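# Drill at red cross on plank, return drill upright

## Task

Make one hole at the centre of the plank's red cross: run the drill, keep its bit about perpendicular to the plank and motionless on a single point there for several seconds, then withdraw it. The bit does not really enter the wood, and extra pressure gains nothing. Any time the running bit spends touching or almost touching other parts of the plank counts against the result, even if brief. Afterwards set the drill upright again at its original spot, so it stays there without the robot holding it, then release it and move the hand away.

## Robot and tools

Robot: one arm on a base (possibly tilted, maybe on a block or post that counts as arm) with a five-fingered right hand. Cameras: cam_low (896x504) and cam_wrist (616x616, fisheye). The scene has reference pages about a cordless drill; show_instructions displays them without moving anything.

Frames. The scene frame has its origin on the table top under the arm base, +z up, +y to the left when facing along +x. Results print the hand point's position (m), orientation as quaternion wxyz, and velocities (m/s, rad/s) in this frame; the printed position may be a little off, more so far out. The hand point sits 0.05 m in front of the palm where index pad and thumb tip meet in a pinch. Its own axes: +z along the straightened fingers (fingertips 0.06-0.07 m beyond it), +y out of the palm, +x across the palm toward the little finger. A bracket on the little-finger side of the wrist sticks out 0.03 m past the point in +y and 0.11 m across; it can collide. Rotating the hand shifts the point slightly.

The row: every motion command is a list of 14 numbers, each between -1 and 1, in this order: dx, dy, dz, rx, ry, rz, little, ring, middle, index, thumb_bend, thumb_turn, force_limit, speed. The first six are an offset, not a pose, expressed in the hand point's own axes and measured from the hand point pose in the most recent result that reported it (before any such result, or for a second call in the same reply, from where the robot is when the action starts). Scale: 1.0 equals 0.6 m for dx-dz and 180 degrees for rx-rz; rx, ry, rz form one rotation vector. All-zero offsets are not a pause: they pull the hand back to the reference pose. The four finger values and thumb_bend are absolute targets, +1 straight, -1 fully curled; thumb_turn +1 puts the thumb beside the palm, -1 opposite the fingers. A pinch is roughly index -0.22, thumb_bend -0.75, thumb_turn -0.57. force_limit maps -1..+1 to about 0..10 N at the fingertip (0..15 N for the two thumb motors) and only stops closing motors. speed maps -1..+1 to near zero..full (full = whole travel in 0.6 s); close at -0.9 or slower for a soft grip. A whole-hand wrap fits objects 0.035-0.08 m wide with the thumb turned in front first. A motor moves only when its target changes by at least 0.01; resending identical numbers keeps the grip. To loosen, send a target more open than hand_measured.

Tools.
execute_actions {"actions": [...], "pictures": bool}: the list holds at most one item. Empty list: just report state. {"rows": [[14 numbers], ...], "steps": n}: up to 15 rows and up to 15 steps of 1/30 s (default 15); each row is one step, the last row repeats; every row is counted from the same reference pose, not from the row before. {"steps": n} alone waits up to 300 steps, counted from the last result including reply time. Per step the commanded pose is clipped to 100 mm and 16 degrees from the measured one; commands lag about 0.17 s.
move {"target": [14 numbers], "speed": m/s 0.002-0.5 (default 0.25; turning up to twice that in rad/s), "stop_force": N 13-80, optional}: straight path toward the offset target lasting 0.5-10 s; it ignores obstacles. With stop_force, the path halts when the wrist sensor feels that much extra resistance along the line to the target, then backs off two steps. Use it only with slow, non-rotating moves; omit it when leaving a surface. The result adds a move: line: done, off_target, moving, held, fault or contact, plus limits (paced = clipped, held = some steps blocked) and distance to target.
wait {"seconds": 0-10}: time passes, nothing new is sent.
zoom_image {"camera": "cam_low" or "cam_wrist", "region": [x0, y0, x1, y1]} in pixels from the top-left, max 504x504.
finished_scene {"scene": n}: ends and grades the current scene, irreversible; the next scene's task comes in its result.

Result lines: state (pose, velocities), joint positions and torques (noisy, offset), Wrist force and Wrist torque in hand axes (offset up to ~5.5 N, noise up to ~3.4 N, saturation ~100 N, pushes point back toward the arm), hand_measured, hand_stopped_by (moving, target, force, stalled, fault), hand_load_n (positive = finger pushed open; near 0 = grip lost), hand_force_limit, hand_speed, Hand target, HELD marks on blocked steps, pose unreachable notes, MOTOR HOT from 70 °C.

Avoid: contact forces of 150 N or joint torques past limits (elbow 135, wrists 48.6, shoulders 297 N m) cause a 10 s stop; this stiff arm faults even slightly past firm contact, so approach slowly. Overheating at 85 °C brakes the arm. Do not knock or drop anything off the table; avoid slams, slips and hard pushes. Do not let the running bit rest on the plank away from the cross. Move smoothly and without delay.

Each tool is called after "Call:" by a JSON object that holds its "method" and its "body", one argument or row to a line.

## Session

Call:
{"method": "execute_actions", "body": {
  "actions": []
}}

Scene clock: 0.00 s of 6300.00 s.
end_effector_position=(+0.4680, -0.4111, +0.3961) hand_measured=(+1.000, +1.000, +1.000, +1.000, +1.000, +1.000) hand_load_n=(+0.0, +0.0, +0.0, +0.0, +0.0, +0.0) hand_stopped_by=(target, target, target, target, target, target) hand_force_limit=0.00 hand_speed=-0.80 end_effector_quat_wxyz=(+0.282, +0.234, -0.603, +0.709) end_effector_velocity=(-0.000, -0.000, +0.000) end_effector_angular_velocity=(-0.000, -0.001, -0.000)
Joint positions: [-0.638 -1.609  2.222 -0.891  2.506 -4.117]
Joint velocities: [-0.    -0.001 -0.    -0.    -0.     0.   ]
Joint torques (N m, as the arm reports them, + toward a larger angle): no reading
Motor temperatures (°C, as the motors report them): [27 24 27 29 29 30]
Wrist force (N, on the end effector, along its own x y z axes, offset not removed): no reading
Wrist torque (N m, same axes, about the end effector's origin, offset not removed): no reading
Hand target: +0.468, -0.411, +0.396; +0.282, +0.234, -0.603, +0.709

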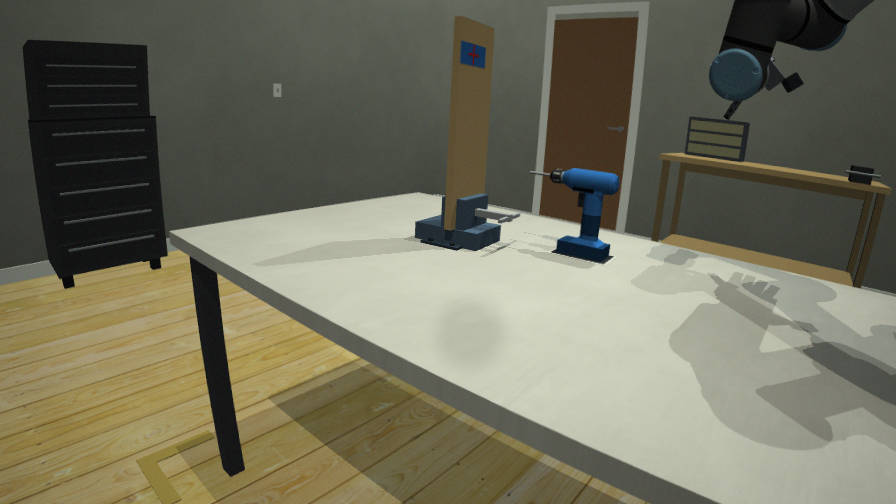

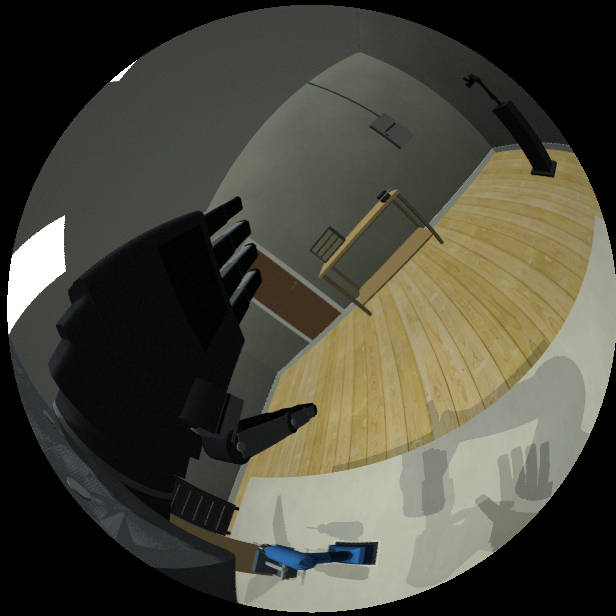

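Call:
{"method": "move", "body": {
  "target": [-0.2225,-0.033,-0.21,-0.295,-0.549,0.585,1,1,1,1,1,-1,0,0],
  "speed": 0.35
}}

Scene clock: 18.70 s of 6300.00 s.
end_effector_position=(+0.5804, -0.3004, +0.3006) hand_measured=(+1.000, +1.000, +1.000, +1.000, +1.000, -1.000) hand_load_n=(+0.0, +0.0, +0.0, +0.0, +0.0, +0.0) hand_stopped_by=(target, target, target, target, target, target) hand_force_limit=0.00 hand_speed=0.00 end_effector_quat_wxyz=(+0.706, -0.000, +0.708, +0.001) end_effector_velocity=(+0.001, +0.000, -0.001) end_effector_angular_velocity=(+0.004, -0.018, -0.003)
Joint positions: [-1.243 -1.392  2.331 -0.931  0.34  -1.576]
Joint velocities: [ 0.003  0.002  0.015 -0.072  0.006  0.055]
Joint torques (N m, as the arm reports them, + toward a larger angle): [  9.66 -27.72 -17.02  -2.45   4.5    1.43]
Motor temperatures (°C, as the motors report them): [27 24 27 29 29 30]
Wrist force (N, on the end effector, along its own x y z axes, offset not removed): [4.1 1.3 -0.4]
Wrist torque (N m, same axes, about the end effector's origin, offset not removed): [0.32 -0.87 0.30]
Hand target: +0.580, -0.300, +0.300; +0.707, +0.000, +0.707, +0.001
Off the commanded pose: 0.001 m, 0 deg.
move: done

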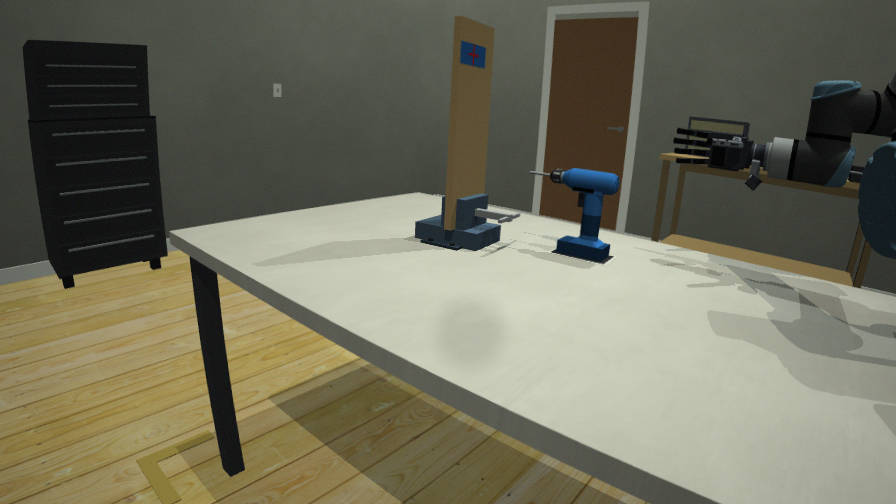

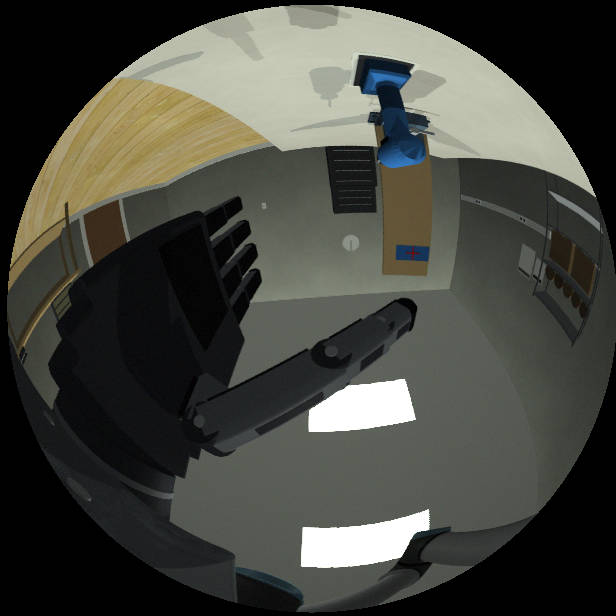

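Call:
{"method": "zoom_image", "body": {
  "camera": "cam_wrist",
  "region": [300, 40, 500, 290]
}}

Call:
{"method": "zoom_image", "body": {
  "camera": "cam_low",
  "region": [400, 0, 660, 280]
}}

Region (300, 40, 500, 290) of cam_wrist's 616x616 image, scaled by 2.016, with more detail than that image has; it fills the left 403 columns of this view, and the rest is white.

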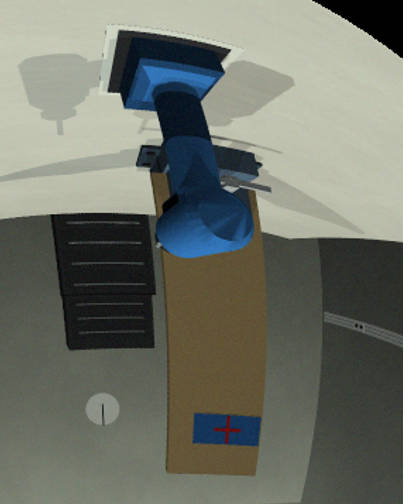

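Region (400, 0, 660, 280) of cam_low's 896x504 image, scaled by 1.800, with more detail than that image has; it fills the left 468 columns of this view, and the rest is white.

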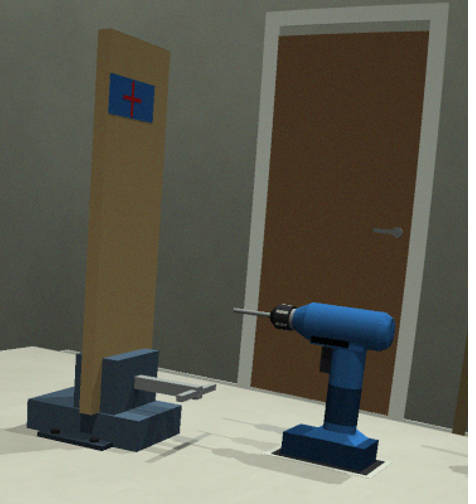

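Call:
{"method": "move", "body": {
  "target": [0.304,0.2,0.05,-0.022,0,0,1,1,1,1,1,-1,0,0],
  "speed": 0.2
}}

Call:
{"method": "zoom_image", "body": {
  "camera": "cam_wrist",
  "region": [220, 120, 430, 340]
}}

Scene clock: 32.60 s of 6300.00 s.
end_effector_position=(+0.6096, -0.1805, +0.1184) hand_measured=(+1.000, +1.000, +1.000, +1.000, +1.000, -1.000) hand_load_n=(+0.0, +0.0, +0.0, +0.0, +0.0, +0.0) hand_stopped_by=(target, target, target, target, target, target) hand_force_limit=0.00 hand_speed=0.00 end_effector_quat_wxyz=(+0.706, -0.025, +0.708, +0.026) end_effector_velocity=(+0.001, +0.000, -0.001) end_effector_angular_velocity=(-0.002, -0.004, +0.001)
Joint positions: [-1.069 -1.03   2.456 -1.419  0.445 -1.575]
Joint velocities: [ 0.004  0.006 -0.001 -0.013  0.003  0.006]
Joint torques (N m, as the arm reports them, + toward a larger angle): [  8.66 -41.1    2.22  -2.89   3.8    1.31]
Motor temperatures (°C, as the motors report them): [27 24 27 29 29 30]
Wrist force (N, on the end effector, along its own x y z axes, offset not removed): [2.1 -2.9 -3.1]
Wrist torque (N m, same axes, about the end effector's origin, offset not removed): [-0.24 -0.19 0.14]
Hand target: +0.610, -0.180, +0.118; +0.706, -0.025, +0.708, +0.026
Off the commanded pose: 0.000 m, 0 deg.
move: done

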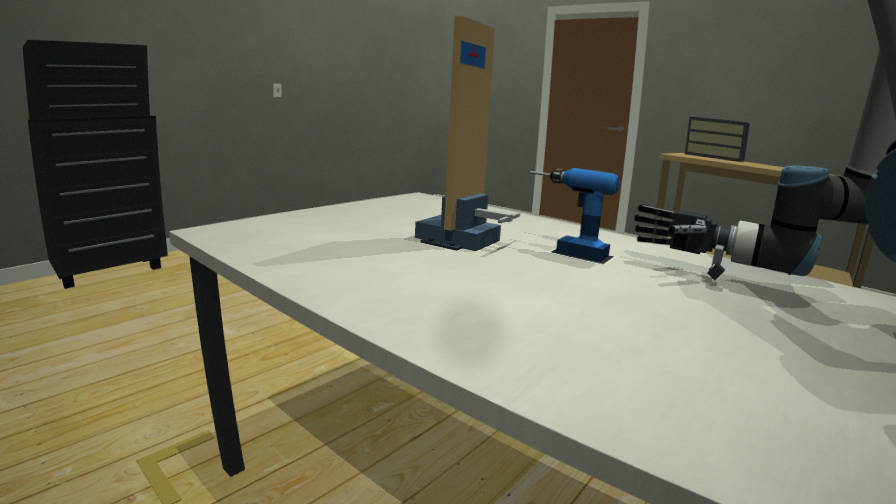

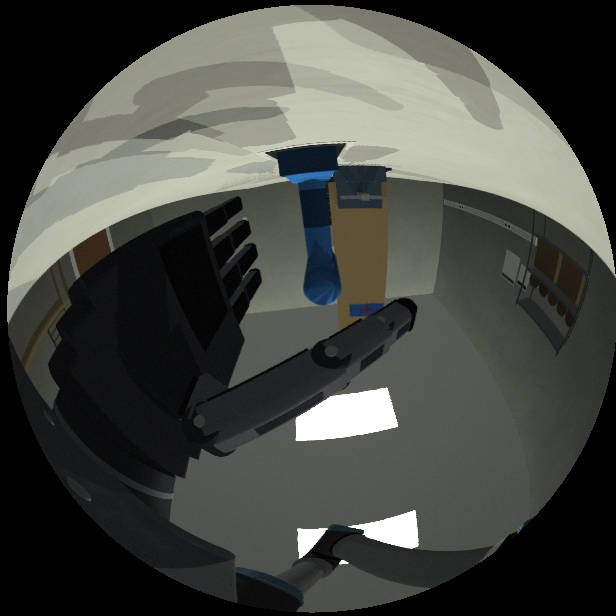

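Region (220, 120, 430, 340) of cam_wrist's 616x616 image, scaled by 2.291, with more detail than that image has; it fills the left 481 columns of this view, and the rest is white.

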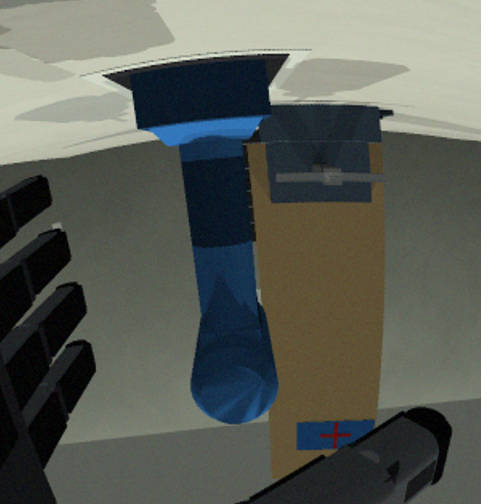

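Call:
{"method": "move", "body": {
  "target": [0,0,0.235,0,0,0,1,1,1,1,1,-1,0,0],
  "speed": 0.1
}}

Scene clock: 38.27 s of 6300.00 s.
end_effector_position=(+0.7499, -0.1704, +0.1180) hand_measured=(+1.000, +1.000, +1.000, +1.000, +1.000, -1.000) hand_load_n=(+0.0, +0.0, +0.0, +0.0, +0.0, +0.0) hand_stopped_by=(target, target, target, target, target, target) hand_force_limit=0.00 hand_speed=0.00 end_effector_quat_wxyz=(+0.706, -0.025, +0.708, +0.025) end_effector_velocity=(+0.003, -0.001, -0.000) end_effector_angular_velocity=(+0.000, +0.000, -0.001)
Joint positions: [-0.81  -0.967  2.232 -1.26   0.703 -1.572]
Joint velocities: [ 0.003  0.002 -0.005  0.004  0.004 -0.   ]
Joint torques (N m, as the arm reports them, + toward a larger angle): [  9.99 -49.05 -20.71   0.8    4.42  -1.95]
Motor temperatures (°C, as the motors report them): [27 24 27 29 29 30]
Wrist force (N, on the end effector, along its own x y z axes, offset not removed): [-0.9 0.5 2.5]
Wrist torque (N m, same axes, about the end effector's origin, offset not removed): [-0.06 -0.04 0.02]
Hand target: +0.750, -0.170, +0.118; +0.706, -0.025, +0.708, +0.025
Off the commanded pose: 0.000 m, 0 deg.
move: done

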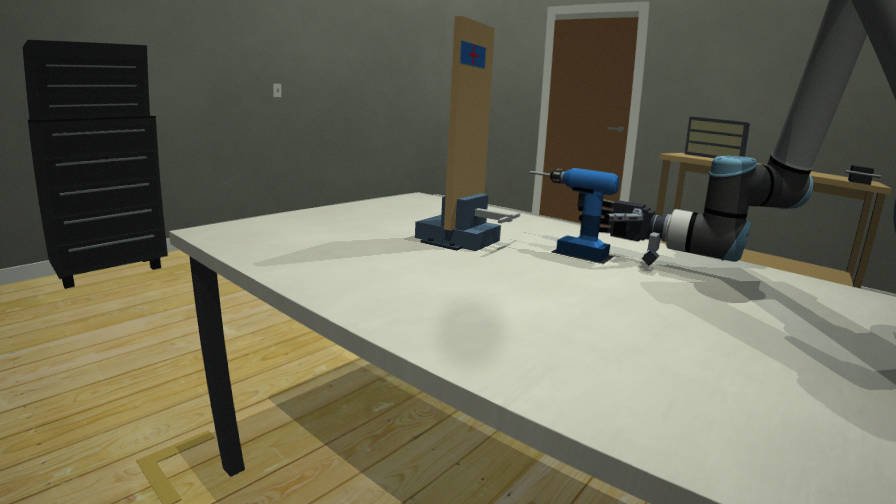

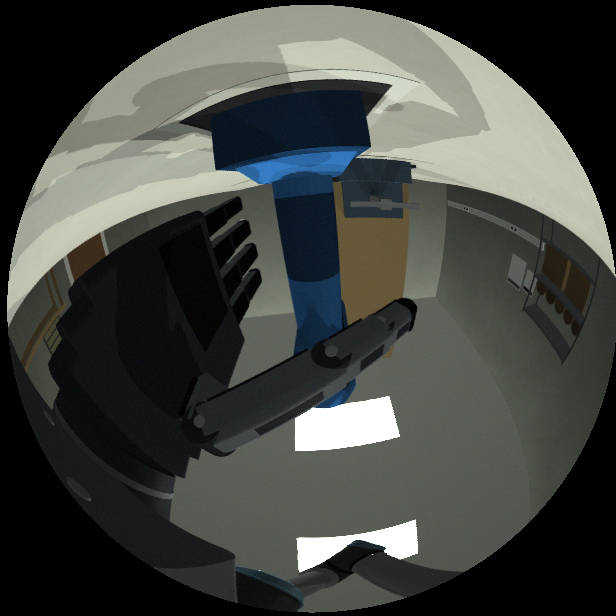

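Call:
{"method": "move", "body": {
  "target": [0,0.038,0.096,0,0,0,1,1,1,1,1,-1,0,0],
  "speed": 0.05
}}

Call:
{"method": "move", "body": {
  "target": [0,0,0,0,0,0,-1,-1,-1,-0.6,0.45,-1,0.6,-0.5],
  "speed": 0.02
}}

Scene clock: 44.00 s of 6300.00 s.
end_effector_position=(+0.8054, -0.1437, +0.1178) hand_measured=(+1.000, +1.000, +1.000, +1.000, +1.000, -1.000) hand_load_n=(+0.0, +0.0, +0.0, +0.0, +0.0, +0.0) hand_stopped_by=(target, target, target, target, target, target) hand_force_limit=0.00 hand_speed=0.00 end_effector_quat_wxyz=(+0.706, -0.025, +0.708, +0.025) end_effector_velocity=(+0.001, +0.001, -0.002) end_effector_angular_velocity=(+0.002, +0.002, -0.000)
Joint positions: [-0.704 -0.94   2.154 -1.209  0.81  -1.571]
Joint velocities: [ 0.004  0.003 -0.002  0.002  0.004 -0.   ]
Joint torques (N m, as the arm reports them, + toward a larger angle): [  6.47 -54.2  -21.71   1.08   4.45  -0.49]
Motor temperatures (°C, as the motors report them): [27 24 27 29 29 30]
Wrist force (N, on the end effector, along its own x y z axes, offset not removed): [2.6 -0.9 -4.9]
Wrist torque (N m, same axes, about the end effector's origin, offset not removed): [0.19 -0.45 0.12]
Hand target: +0.806, -0.144, +0.118; +0.706, -0.025, +0.708, +0.025
Off the commanded pose: 0.000 m, 0 deg.
move: done

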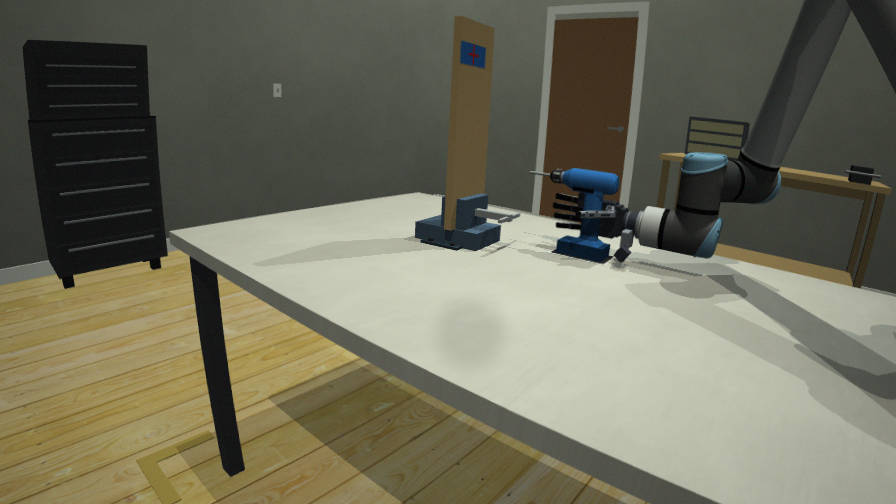

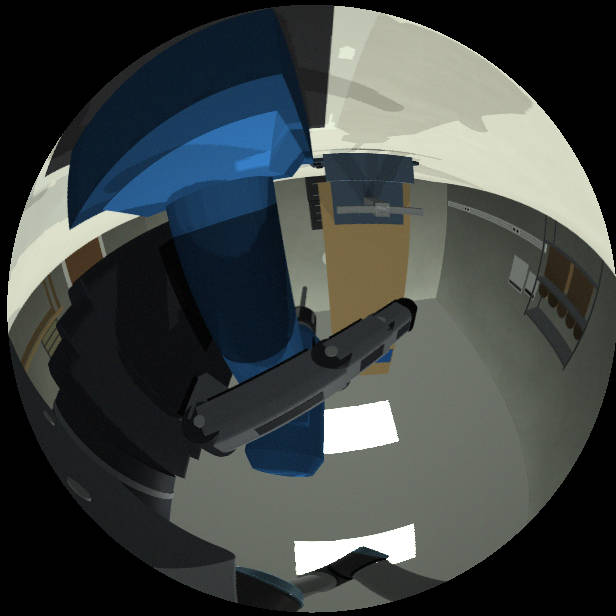

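Scene clock: 46.60 s of 6300.00 s.
end_effector_position=(+0.8054, -0.1437, +0.1178) hand_measured=(-0.926, -0.910, -0.910, -0.598, +0.452, -1.000) hand_load_n=(+11.5, +9.0, +9.0, +0.0, +2.5, +0.5) hand_stopped_by=(force, force, force, target, target, target) hand_force_limit=0.60 hand_speed=-0.50 end_effector_quat_wxyz=(+0.706, -0.025, +0.708, +0.025) end_effector_velocity=(+0.000, +0.001, +0.000) end_effector_angular_velocity=(+0.000, -0.000, +0.002)
Joint positions: [-0.704 -0.94   2.154 -1.209  0.81  -1.571]
Joint velocities: [ 0.002  0.    -0.     0.     0.     0.   ]
Joint torques (N m, as the arm reports them, + toward a larger angle): [-11.15 -90.8  -11.34  -1.39   0.19  -1.01]
Motor temperatures (°C, as the motors report them): [27 24 27 29 29 30]
Wrist force (N, on the end effector, along its own x y z axes, offset not removed): [1.1 3.3 0.7]
Wrist torque (N m, same axes, about the end effector's origin, offset not removed): [0.26 -0.44 0.07]
Hand target: +0.805, -0.144, +0.118; +0.706, -0.025, +0.708, +0.025
Off the commanded pose: 0.000 m, 0 deg.
move: done

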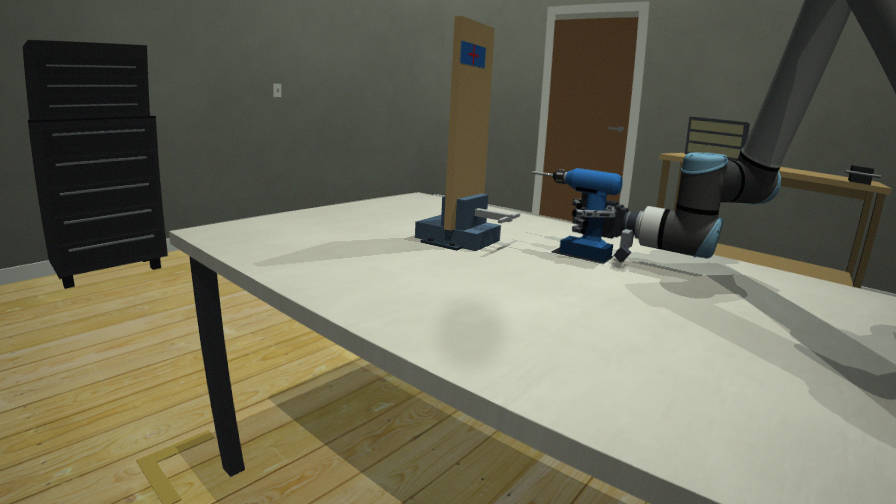

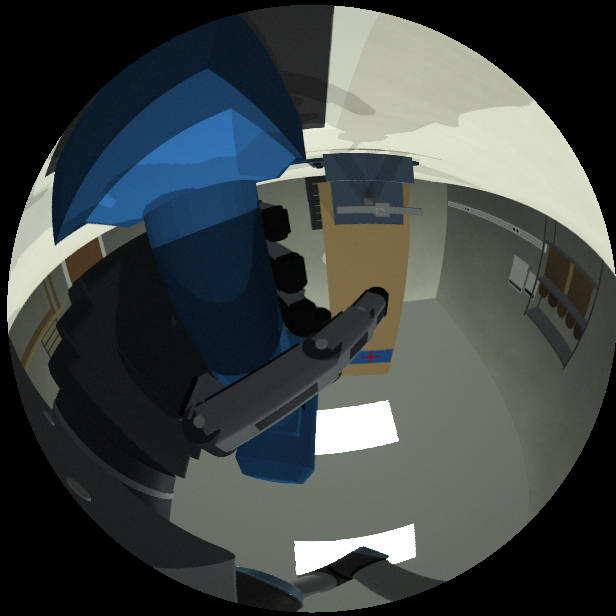

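Now tighten everything incl. thumb, then test the trigger.

Call:
{"method": "move", "body": {
  "target": [0,0,0,0,0,0,-0.98,-0.98,-0.98,-0.7,-1,-1,1,-0.7],
  "speed": 0.02
}}

Call:
{"method": "move", "body": {
  "target": [0,0,0,0,0,0,-0.98,-0.98,-0.98,-1,-1,-1,1,-0.8],
  "speed": 0.02
}}

Call:
{"method": "zoom_image", "body": {
  "camera": "cam_low",
  "region": [520, 155, 680, 280]
}}

Scene clock: 50.57 s of 6300.00 s.
end_effector_position=(+0.8054, -0.1437, +0.1178) hand_measured=(-0.926, -0.912, -0.912, -0.700, +0.242, -1.000) hand_load_n=(+11.5, +11.0, +10.5, +1.5, +14.5, +4.0) hand_stopped_by=(force, force, force, target, force, target) hand_force_limit=1.00 hand_speed=-0.70 end_effector_quat_wxyz=(+0.706, -0.025, +0.708, +0.025) end_effector_velocity=(+0.000, +0.000, +0.000) end_effector_angular_velocity=(+0.000, -0.000, +0.000)
Joint positions: [-0.704 -0.94   2.154 -1.209  0.81  -1.571]
Joint velocities: [ 0.001  0.    -0.001  0.     0.     0.   ]
Joint torques (N m, as the arm reports them, + toward a larger angle): [ -9.31 -82.75 -22.25  -1.53   0.32  -1.11]
Motor temperatures (°C, as the motors report them): [27 24 27 29 29 30]
Wrist force (N, on the end effector, along its own x y z axes, offset not removed): [3.1 1.8 -1.8]
Wrist torque (N m, same axes, about the end effector's origin, offset not removed): [0.38 -1.06 -0.12]
Hand target: +0.805, -0.144, +0.118; +0.706, -0.025, +0.708, +0.025
Off the commanded pose: 0.000 m, 0 deg.
move: done

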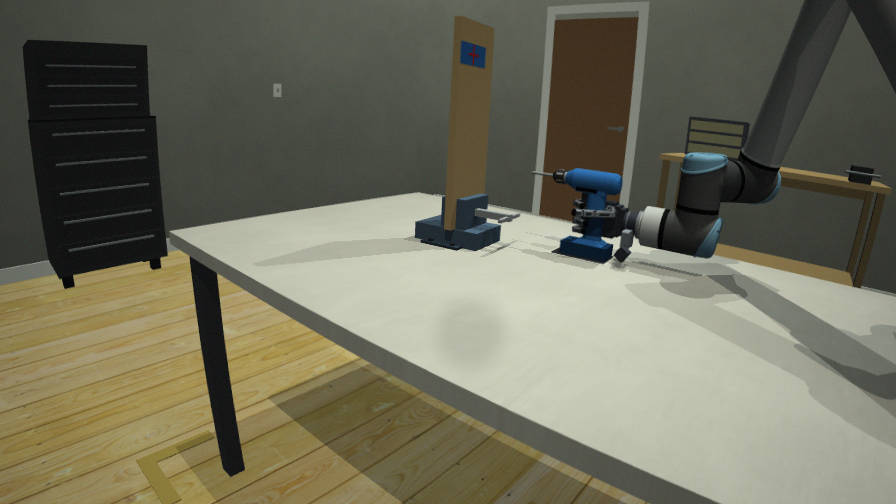

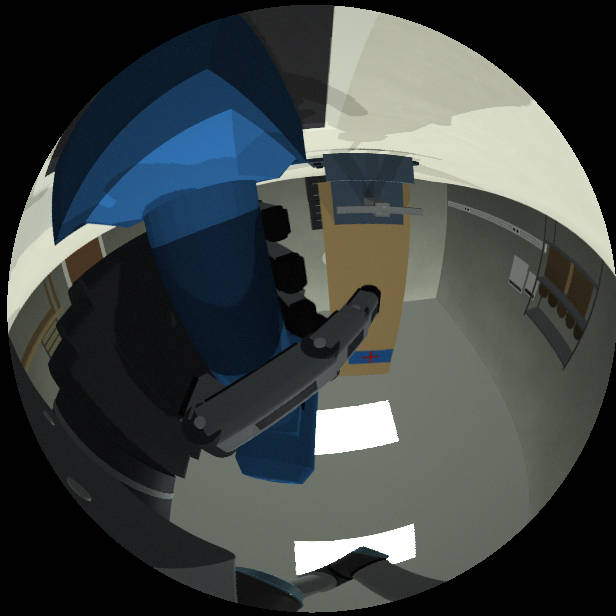

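Scene clock: 51.37 s of 6300.00 s.
end_effector_position=(+0.8054, -0.1437, +0.1178) hand_measured=(-0.926, -0.912, -0.912, -0.872, +0.242, -1.000) hand_load_n=(+12.0, +11.0, +11.0, +10.5, +14.5, +4.0) hand_stopped_by=(force, force, force, force, force, target) hand_force_limit=1.00 hand_speed=-0.80 end_effector_quat_wxyz=(+0.706, -0.025, +0.708, +0.025) end_effector_velocity=(-0.000, -0.001, -0.000) end_effector_angular_velocity=(-0.000, +0.000, -0.001)
Joint positions: [-0.704 -0.94   2.154 -1.209  0.81  -1.571]
Joint velocities: [-0.001  0.001 -0.     0.    -0.    -0.   ]
Joint torques (N m, as the arm reports them, + toward a larger angle): [ -9.36 -84.95 -22.79  -1.52   0.07  -1.09]
Motor temperatures (°C, as the motors report them): [27 24 27 29 29 30]
Wrist force (N, on the end effector, along its own x y z axes, offset not removed): [1.8 4.6 -1.5]
Wrist torque (N m, same axes, about the end effector's origin, offset not removed): [0.12 -1.00 0.24]
Hand target: +0.805, -0.144, +0.118; +0.706, -0.025, +0.708, +0.025
Off the commanded pose: 0.000 m, 0 deg.
move: done

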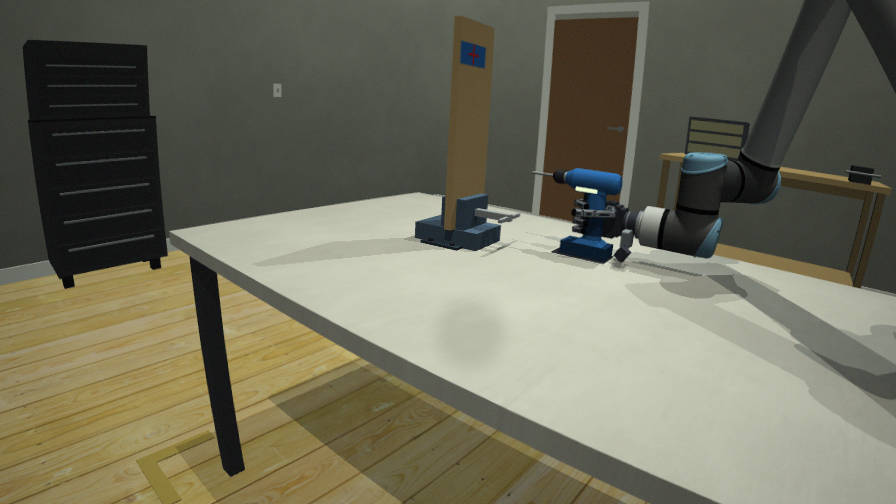

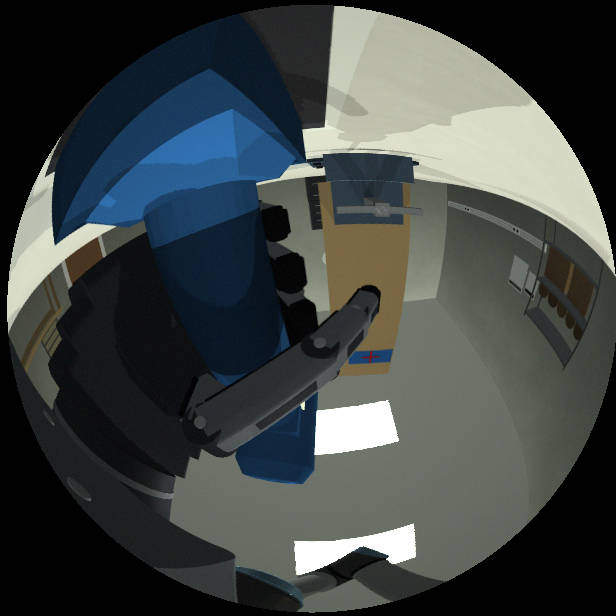

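Region (520, 155, 680, 280) of cam_low's 896x504 image, scaled by 3.150, with more detail than that image has; it fills the top 394 rows of this view, and the rest is white.

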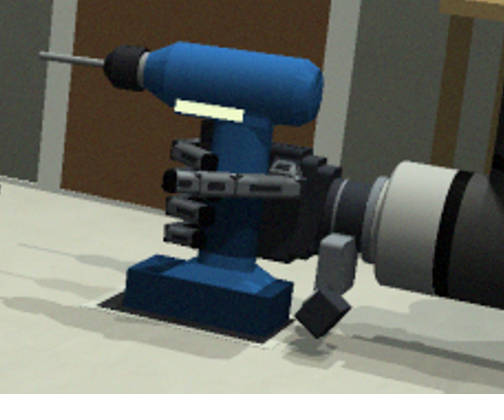

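Call:
{"method": "move", "body": {
  "target": [-0.437,0.196,0.1,-0.006,0,0,-0.98,-0.98,-0.98,-0.68,-1,-1,1,-0.3],
  "speed": 0.13
}}

Call:
{"method": "zoom_image", "body": {
  "camera": "cam_low",
  "region": [440, 10, 620, 150]
}}

Call:
{"method": "zoom_image", "body": {
  "camera": "cam_wrist",
  "region": [240, 180, 400, 350]
}}

Scene clock: 78.00 s of 6300.00 s.
end_effector_position=(+0.8573, -0.0222, +0.3795) hand_measured=(-0.926, -0.912, -0.912, -0.680, +0.242, -1.000) hand_load_n=(+9.5, +9.5, +10.5, +0.0, +14.0, +5.5) hand_stopped_by=(force, force, force, target, force, target) hand_force_limit=1.00 hand_speed=-0.30 end_effector_quat_wxyz=(+0.705, -0.031, +0.708, +0.032) end_effector_velocity=(+0.001, +0.002, +0.003) end_effector_angular_velocity=(-0.001, -0.001, +0.001)
Joint positions: [-0.482 -1.326  2.038 -0.708  1.013 -1.57 ]
Joint velocities: [ 0.003 -0.003 -0.003  0.005  0.002 -0.   ]
Joint torques (N m, as the arm reports them, + toward a larger angle): [ 11.78 -83.58 -47.28  -1.14   3.88  -2.08]
Motor temperatures (°C, as the motors report them): [27 24 27 29 29 30]
Wrist force (N, on the end effector, along its own x y z axes, offset not removed): [13.3 -3.1 0.6]
Wrist torque (N m, same axes, about the end effector's origin, offset not removed): [-0.57 -0.77 0.33]
Hand target: +0.857, -0.022, +0.380; +0.705, -0.031, +0.708, +0.032
Off the commanded pose: 0.001 m, 0 deg.
move: done

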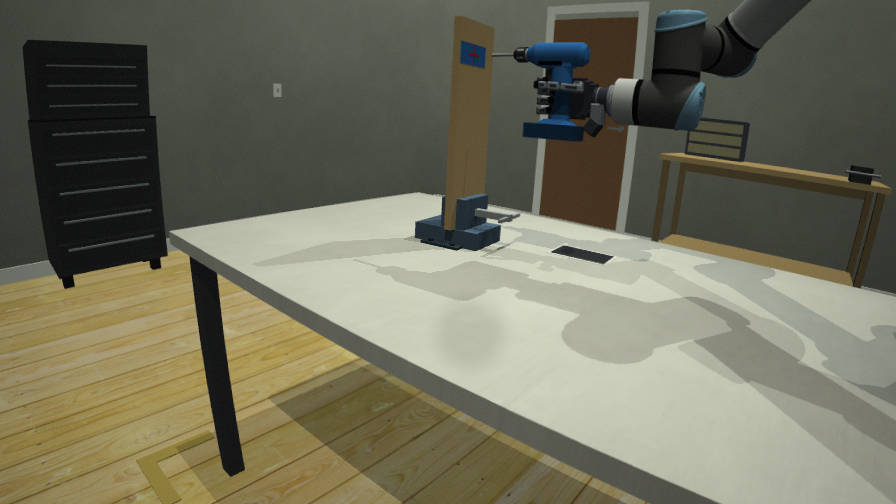

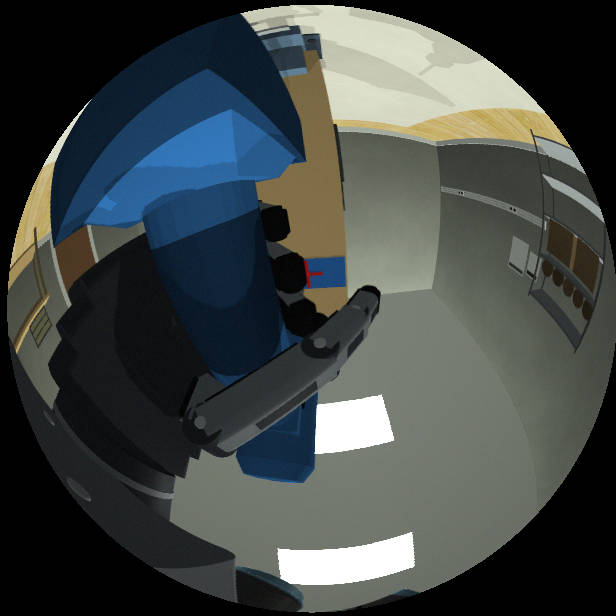

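Region (440, 10, 620, 150) of cam_low's 896x504 image, scaled by 2.800, with more detail than that image has.

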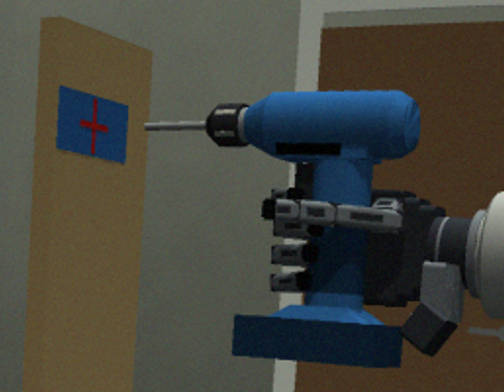

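Region (240, 180, 400, 350) of cam_wrist's 616x616 image, scaled by 2.965, with more detail than that image has; it fills the left 474 columns of this view, and the rest is white.

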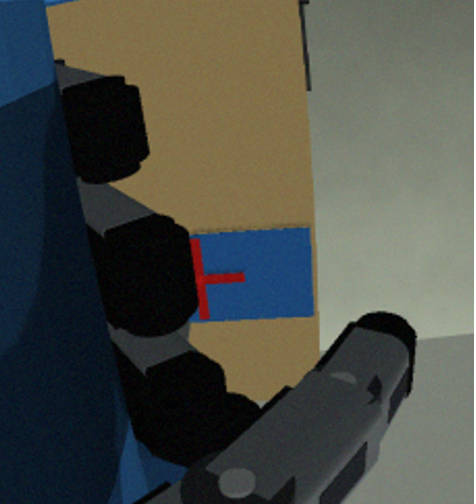

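Call:
{"method": "move", "body": {
  "target": [-0.004,0.0067,0.066,0,0,0,-0.98,-0.98,-0.98,-0.68,-1,-1,1,-0.3],
  "speed": 0.03,
  "stop_force": 13
}}

Call:
{"method": "zoom_image", "body": {
  "camera": "cam_low",
  "region": [445, 25, 525, 105]
}}

Call:
{"method": "zoom_image", "body": {
  "camera": "cam_wrist",
  "region": [270, 240, 360, 330]
}}

Scene clock: 86.07 s of 6300.00 s.
end_effector_position=(+0.8961, -0.0146, +0.3818) hand_measured=(-0.926, -0.912, -0.912, -0.680, +0.242, -1.000) hand_load_n=(+9.5, +9.5, +10.5, +0.0, +14.0, +5.5) hand_stopped_by=(force, force, force, target, force, target) hand_force_limit=1.00 hand_speed=-0.30 end_effector_quat_wxyz=(+0.705, -0.031, +0.708, +0.032) end_effector_velocity=(+0.002, +0.001, -0.001) end_effector_angular_velocity=(+0.000, +0.001, +0.001)
Joint positions: [-0.442 -1.276  1.964 -0.684  1.052 -1.57 ]
Joint velocities: [ 0.003  0.003 -0.004  0.001  0.002  0.   ]
Joint torques (N m, as the arm reports them, + toward a larger angle): [ 10.26 -56.85 -48.46  -1.14   4.51   1.76]
Motor temperatures (°C, as the motors report them): [27 24 27 29 29 30]
Wrist force (N, on the end effector, along its own x y z axes, offset not removed): [12.3 -0.2 2.5]
Wrist torque (N m, same axes, about the end effector's origin, offset not removed): [-0.11 -0.83 0.39]
Hand target: +0.896, -0.015, +0.382; +0.705, -0.031, +0.708, +0.032
Off the commanded pose: 0.000 m, 0 deg.
move: done

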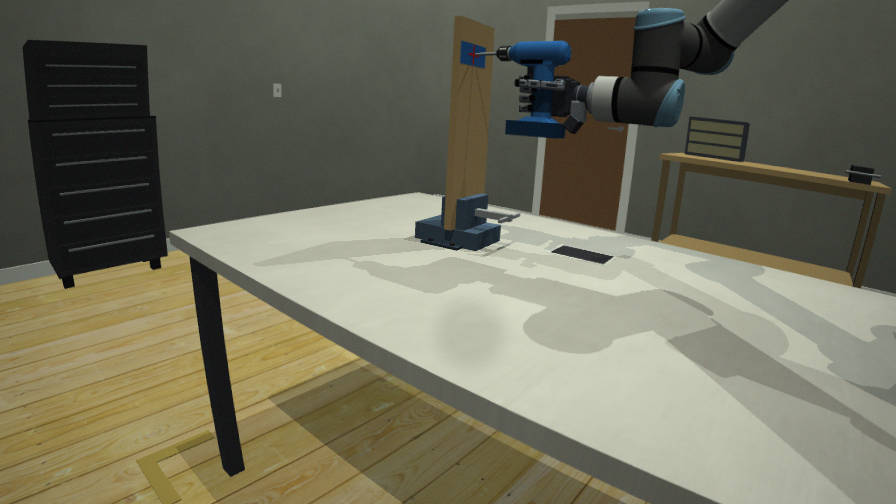

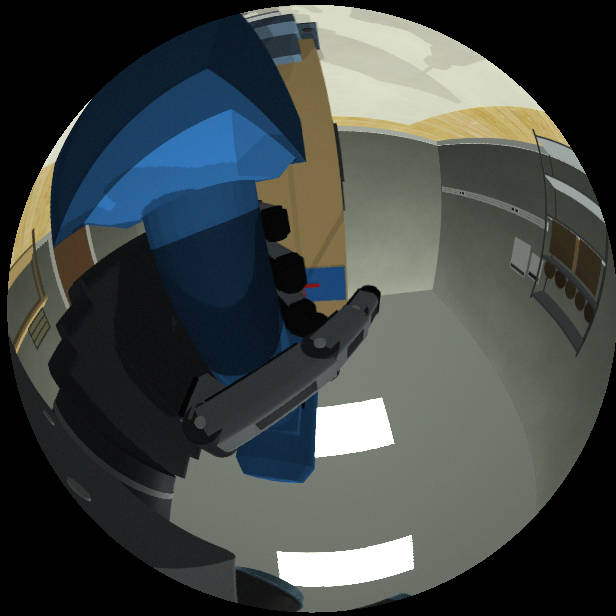

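Region (445, 25, 525, 105) of cam_low's 896x504 image, scaled by 6.300, with more detail than that image has.

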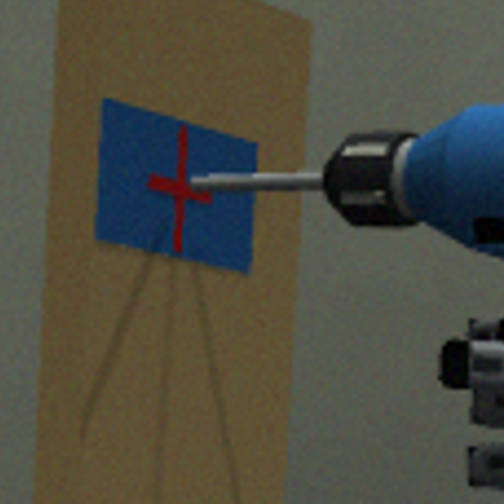

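Region (270, 240, 360, 330) of cam_wrist's 616x616 image, scaled by 5.600, with more detail than that image has.

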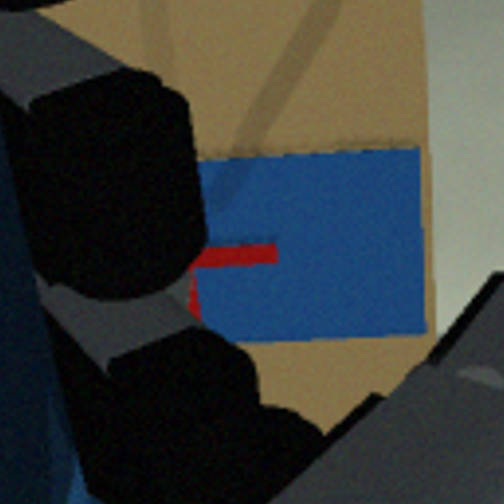

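Call:
{"method": "move", "body": {
  "target": [0.003,0.0005,0.006,0,0,0,-0.98,-0.98,-0.98,-0.68,-1,-1,1,-0.3],
  "speed": 0.004,
  "stop_force": 13
}}

Call:
{"method": "zoom_image", "body": {
  "camera": "cam_low",
  "region": [445, 25, 525, 105]
}}

Scene clock: 92.00 s of 6300.00 s.
end_effector_position=(+0.8995, -0.0140, +0.3800) hand_measured=(-0.926, -0.912, -0.912, -0.680, +0.242, -1.000) hand_load_n=(+9.5, +9.5, +10.5, +0.0, +14.0, +5.5) hand_stopped_by=(force, force, force, target, force, target) hand_force_limit=1.00 hand_speed=-0.30 end_effector_quat_wxyz=(+0.705, -0.031, +0.708, +0.032) end_effector_velocity=(+0.000, +0.000, -0.002) end_effector_angular_velocity=(+0.001, +0.002, -0.000)
Joint positions: [-0.439 -1.269  1.959 -0.685  1.056 -1.57 ]
Joint velocities: [ 0.001  0.002  0.    -0.     0.001  0.   ]
Joint torques (N m, as the arm reports them, + toward a larger angle): [ 12.73 -57.51 -48.38  -6.28   4.2    0.15]
Motor temperatures (°C, as the motors report them): [27 24 27 29 29 30]
Wrist force (N, on the end effector, along its own x y z axes, offset not removed): [12.3 -1.2 1.1]
Wrist torque (N m, same axes, about the end effector's origin, offset not removed): [-0.44 -0.65 0.46]
Hand target: +0.900, -0.014, +0.380; +0.705, -0.031, +0.708, +0.032
Off the commanded pose: 0.000 m, 0 deg.
move: done

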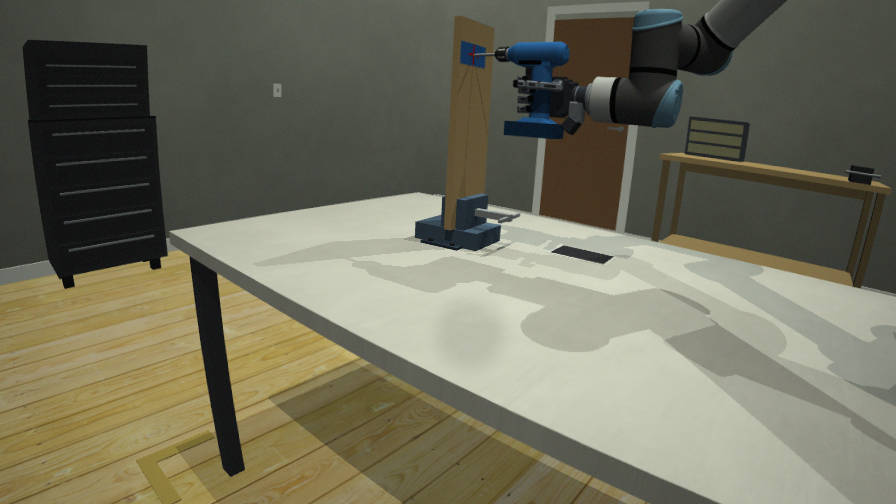

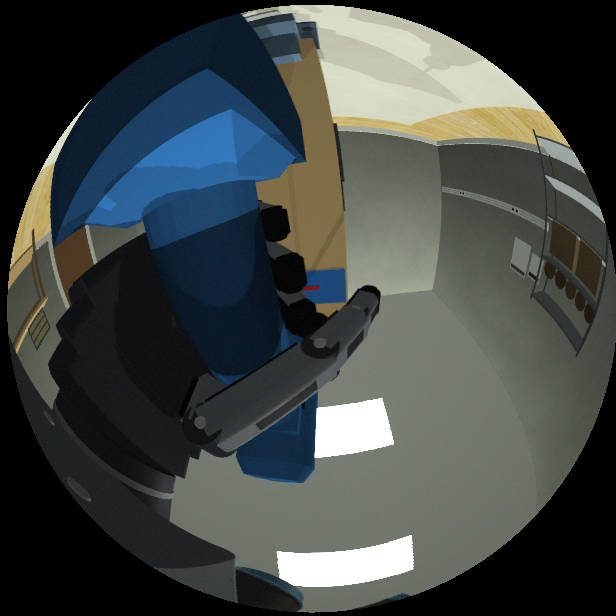

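Region (445, 25, 525, 105) of cam_low's 896x504 image, scaled by 6.300, with more detail than that image has.

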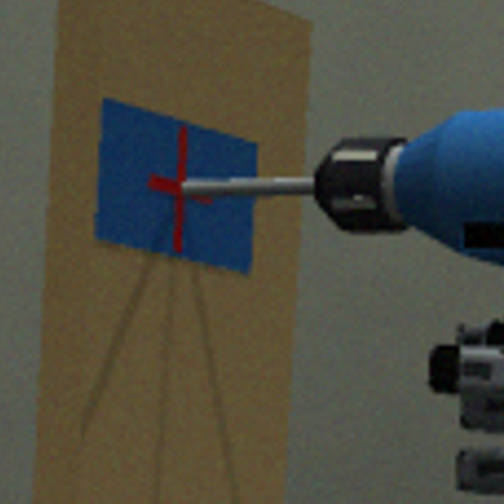

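Call:
{"method": "move", "body": {
  "target": [0,0,0.006,0,0,0,-0.98,-0.98,-0.98,-0.68,-1,-1,1,-0.3],
  "speed": 0.002,
  "stop_force": 13
}}

Call:
{"method": "zoom_image", "body": {
  "camera": "cam_low",
  "region": [445, 25, 525, 105]
}}

Scene clock: 96.23 s of 6300.00 s.
end_effector_position=(+0.9020, -0.0138, +0.3799) hand_measured=(-0.926, -0.912, -0.912, -0.680, +0.242, -1.000) hand_load_n=(+10.0, +9.5, +10.5, +0.0, +14.0, +5.5) hand_stopped_by=(force, force, force, target, force, target) hand_force_limit=1.00 hand_speed=-0.30 end_effector_quat_wxyz=(+0.705, -0.031, +0.708, +0.032) end_effector_velocity=(-0.001, +0.001, -0.001) end_effector_angular_velocity=(+0.000, +0.001, +0.001)
Joint positions: [-0.437 -1.266  1.954 -0.684  1.058 -1.57 ]
Joint velocities: [ 0.001 -0.     0.001  0.    -0.    -0.   ]
Joint torques (N m, as the arm reports them, + toward a larger angle): [  1.46 -83.88 -44.26  -5.46   1.27   1.18]
Motor temperatures (°C, as the motors report them): [27 24 27 29 29 30]
Wrist force (N, on the end effector, along its own x y z axes, offset not removed): [13.6 0.9 -26.0]
Wrist torque (N m, same axes, about the end effector's origin, offset not removed): [1.62 -1.66 0.49]
Hand target: +0.902, -0.014, +0.380; +0.705, -0.031, +0.708, +0.032
Off the commanded pose: 0.001 m, 0 deg.
move: contact

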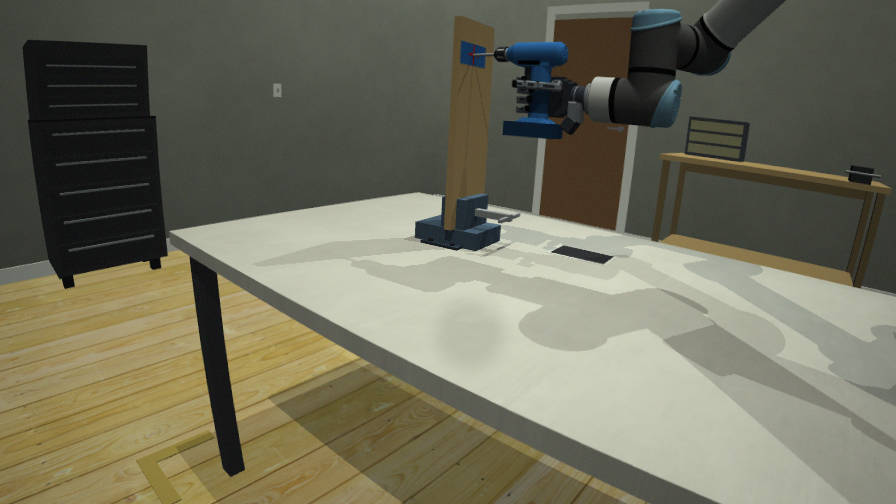

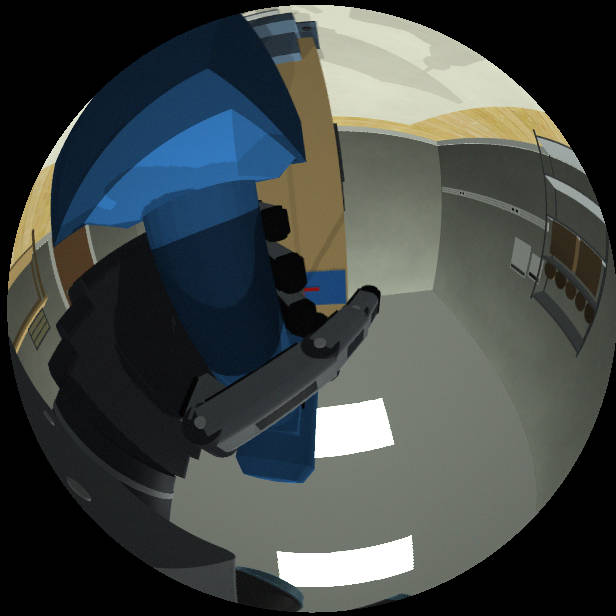

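Region (445, 25, 525, 105) of cam_low's 896x504 image, scaled by 6.300, with more detail than that image has.

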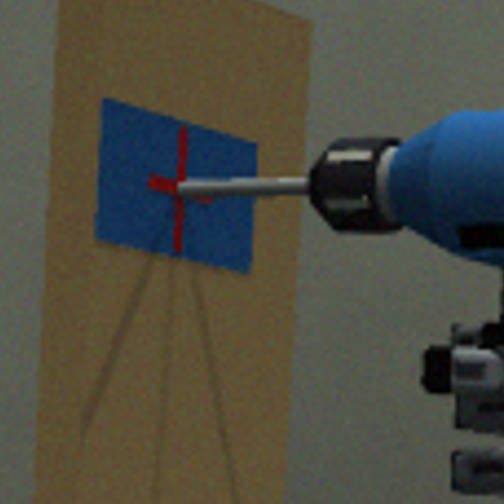

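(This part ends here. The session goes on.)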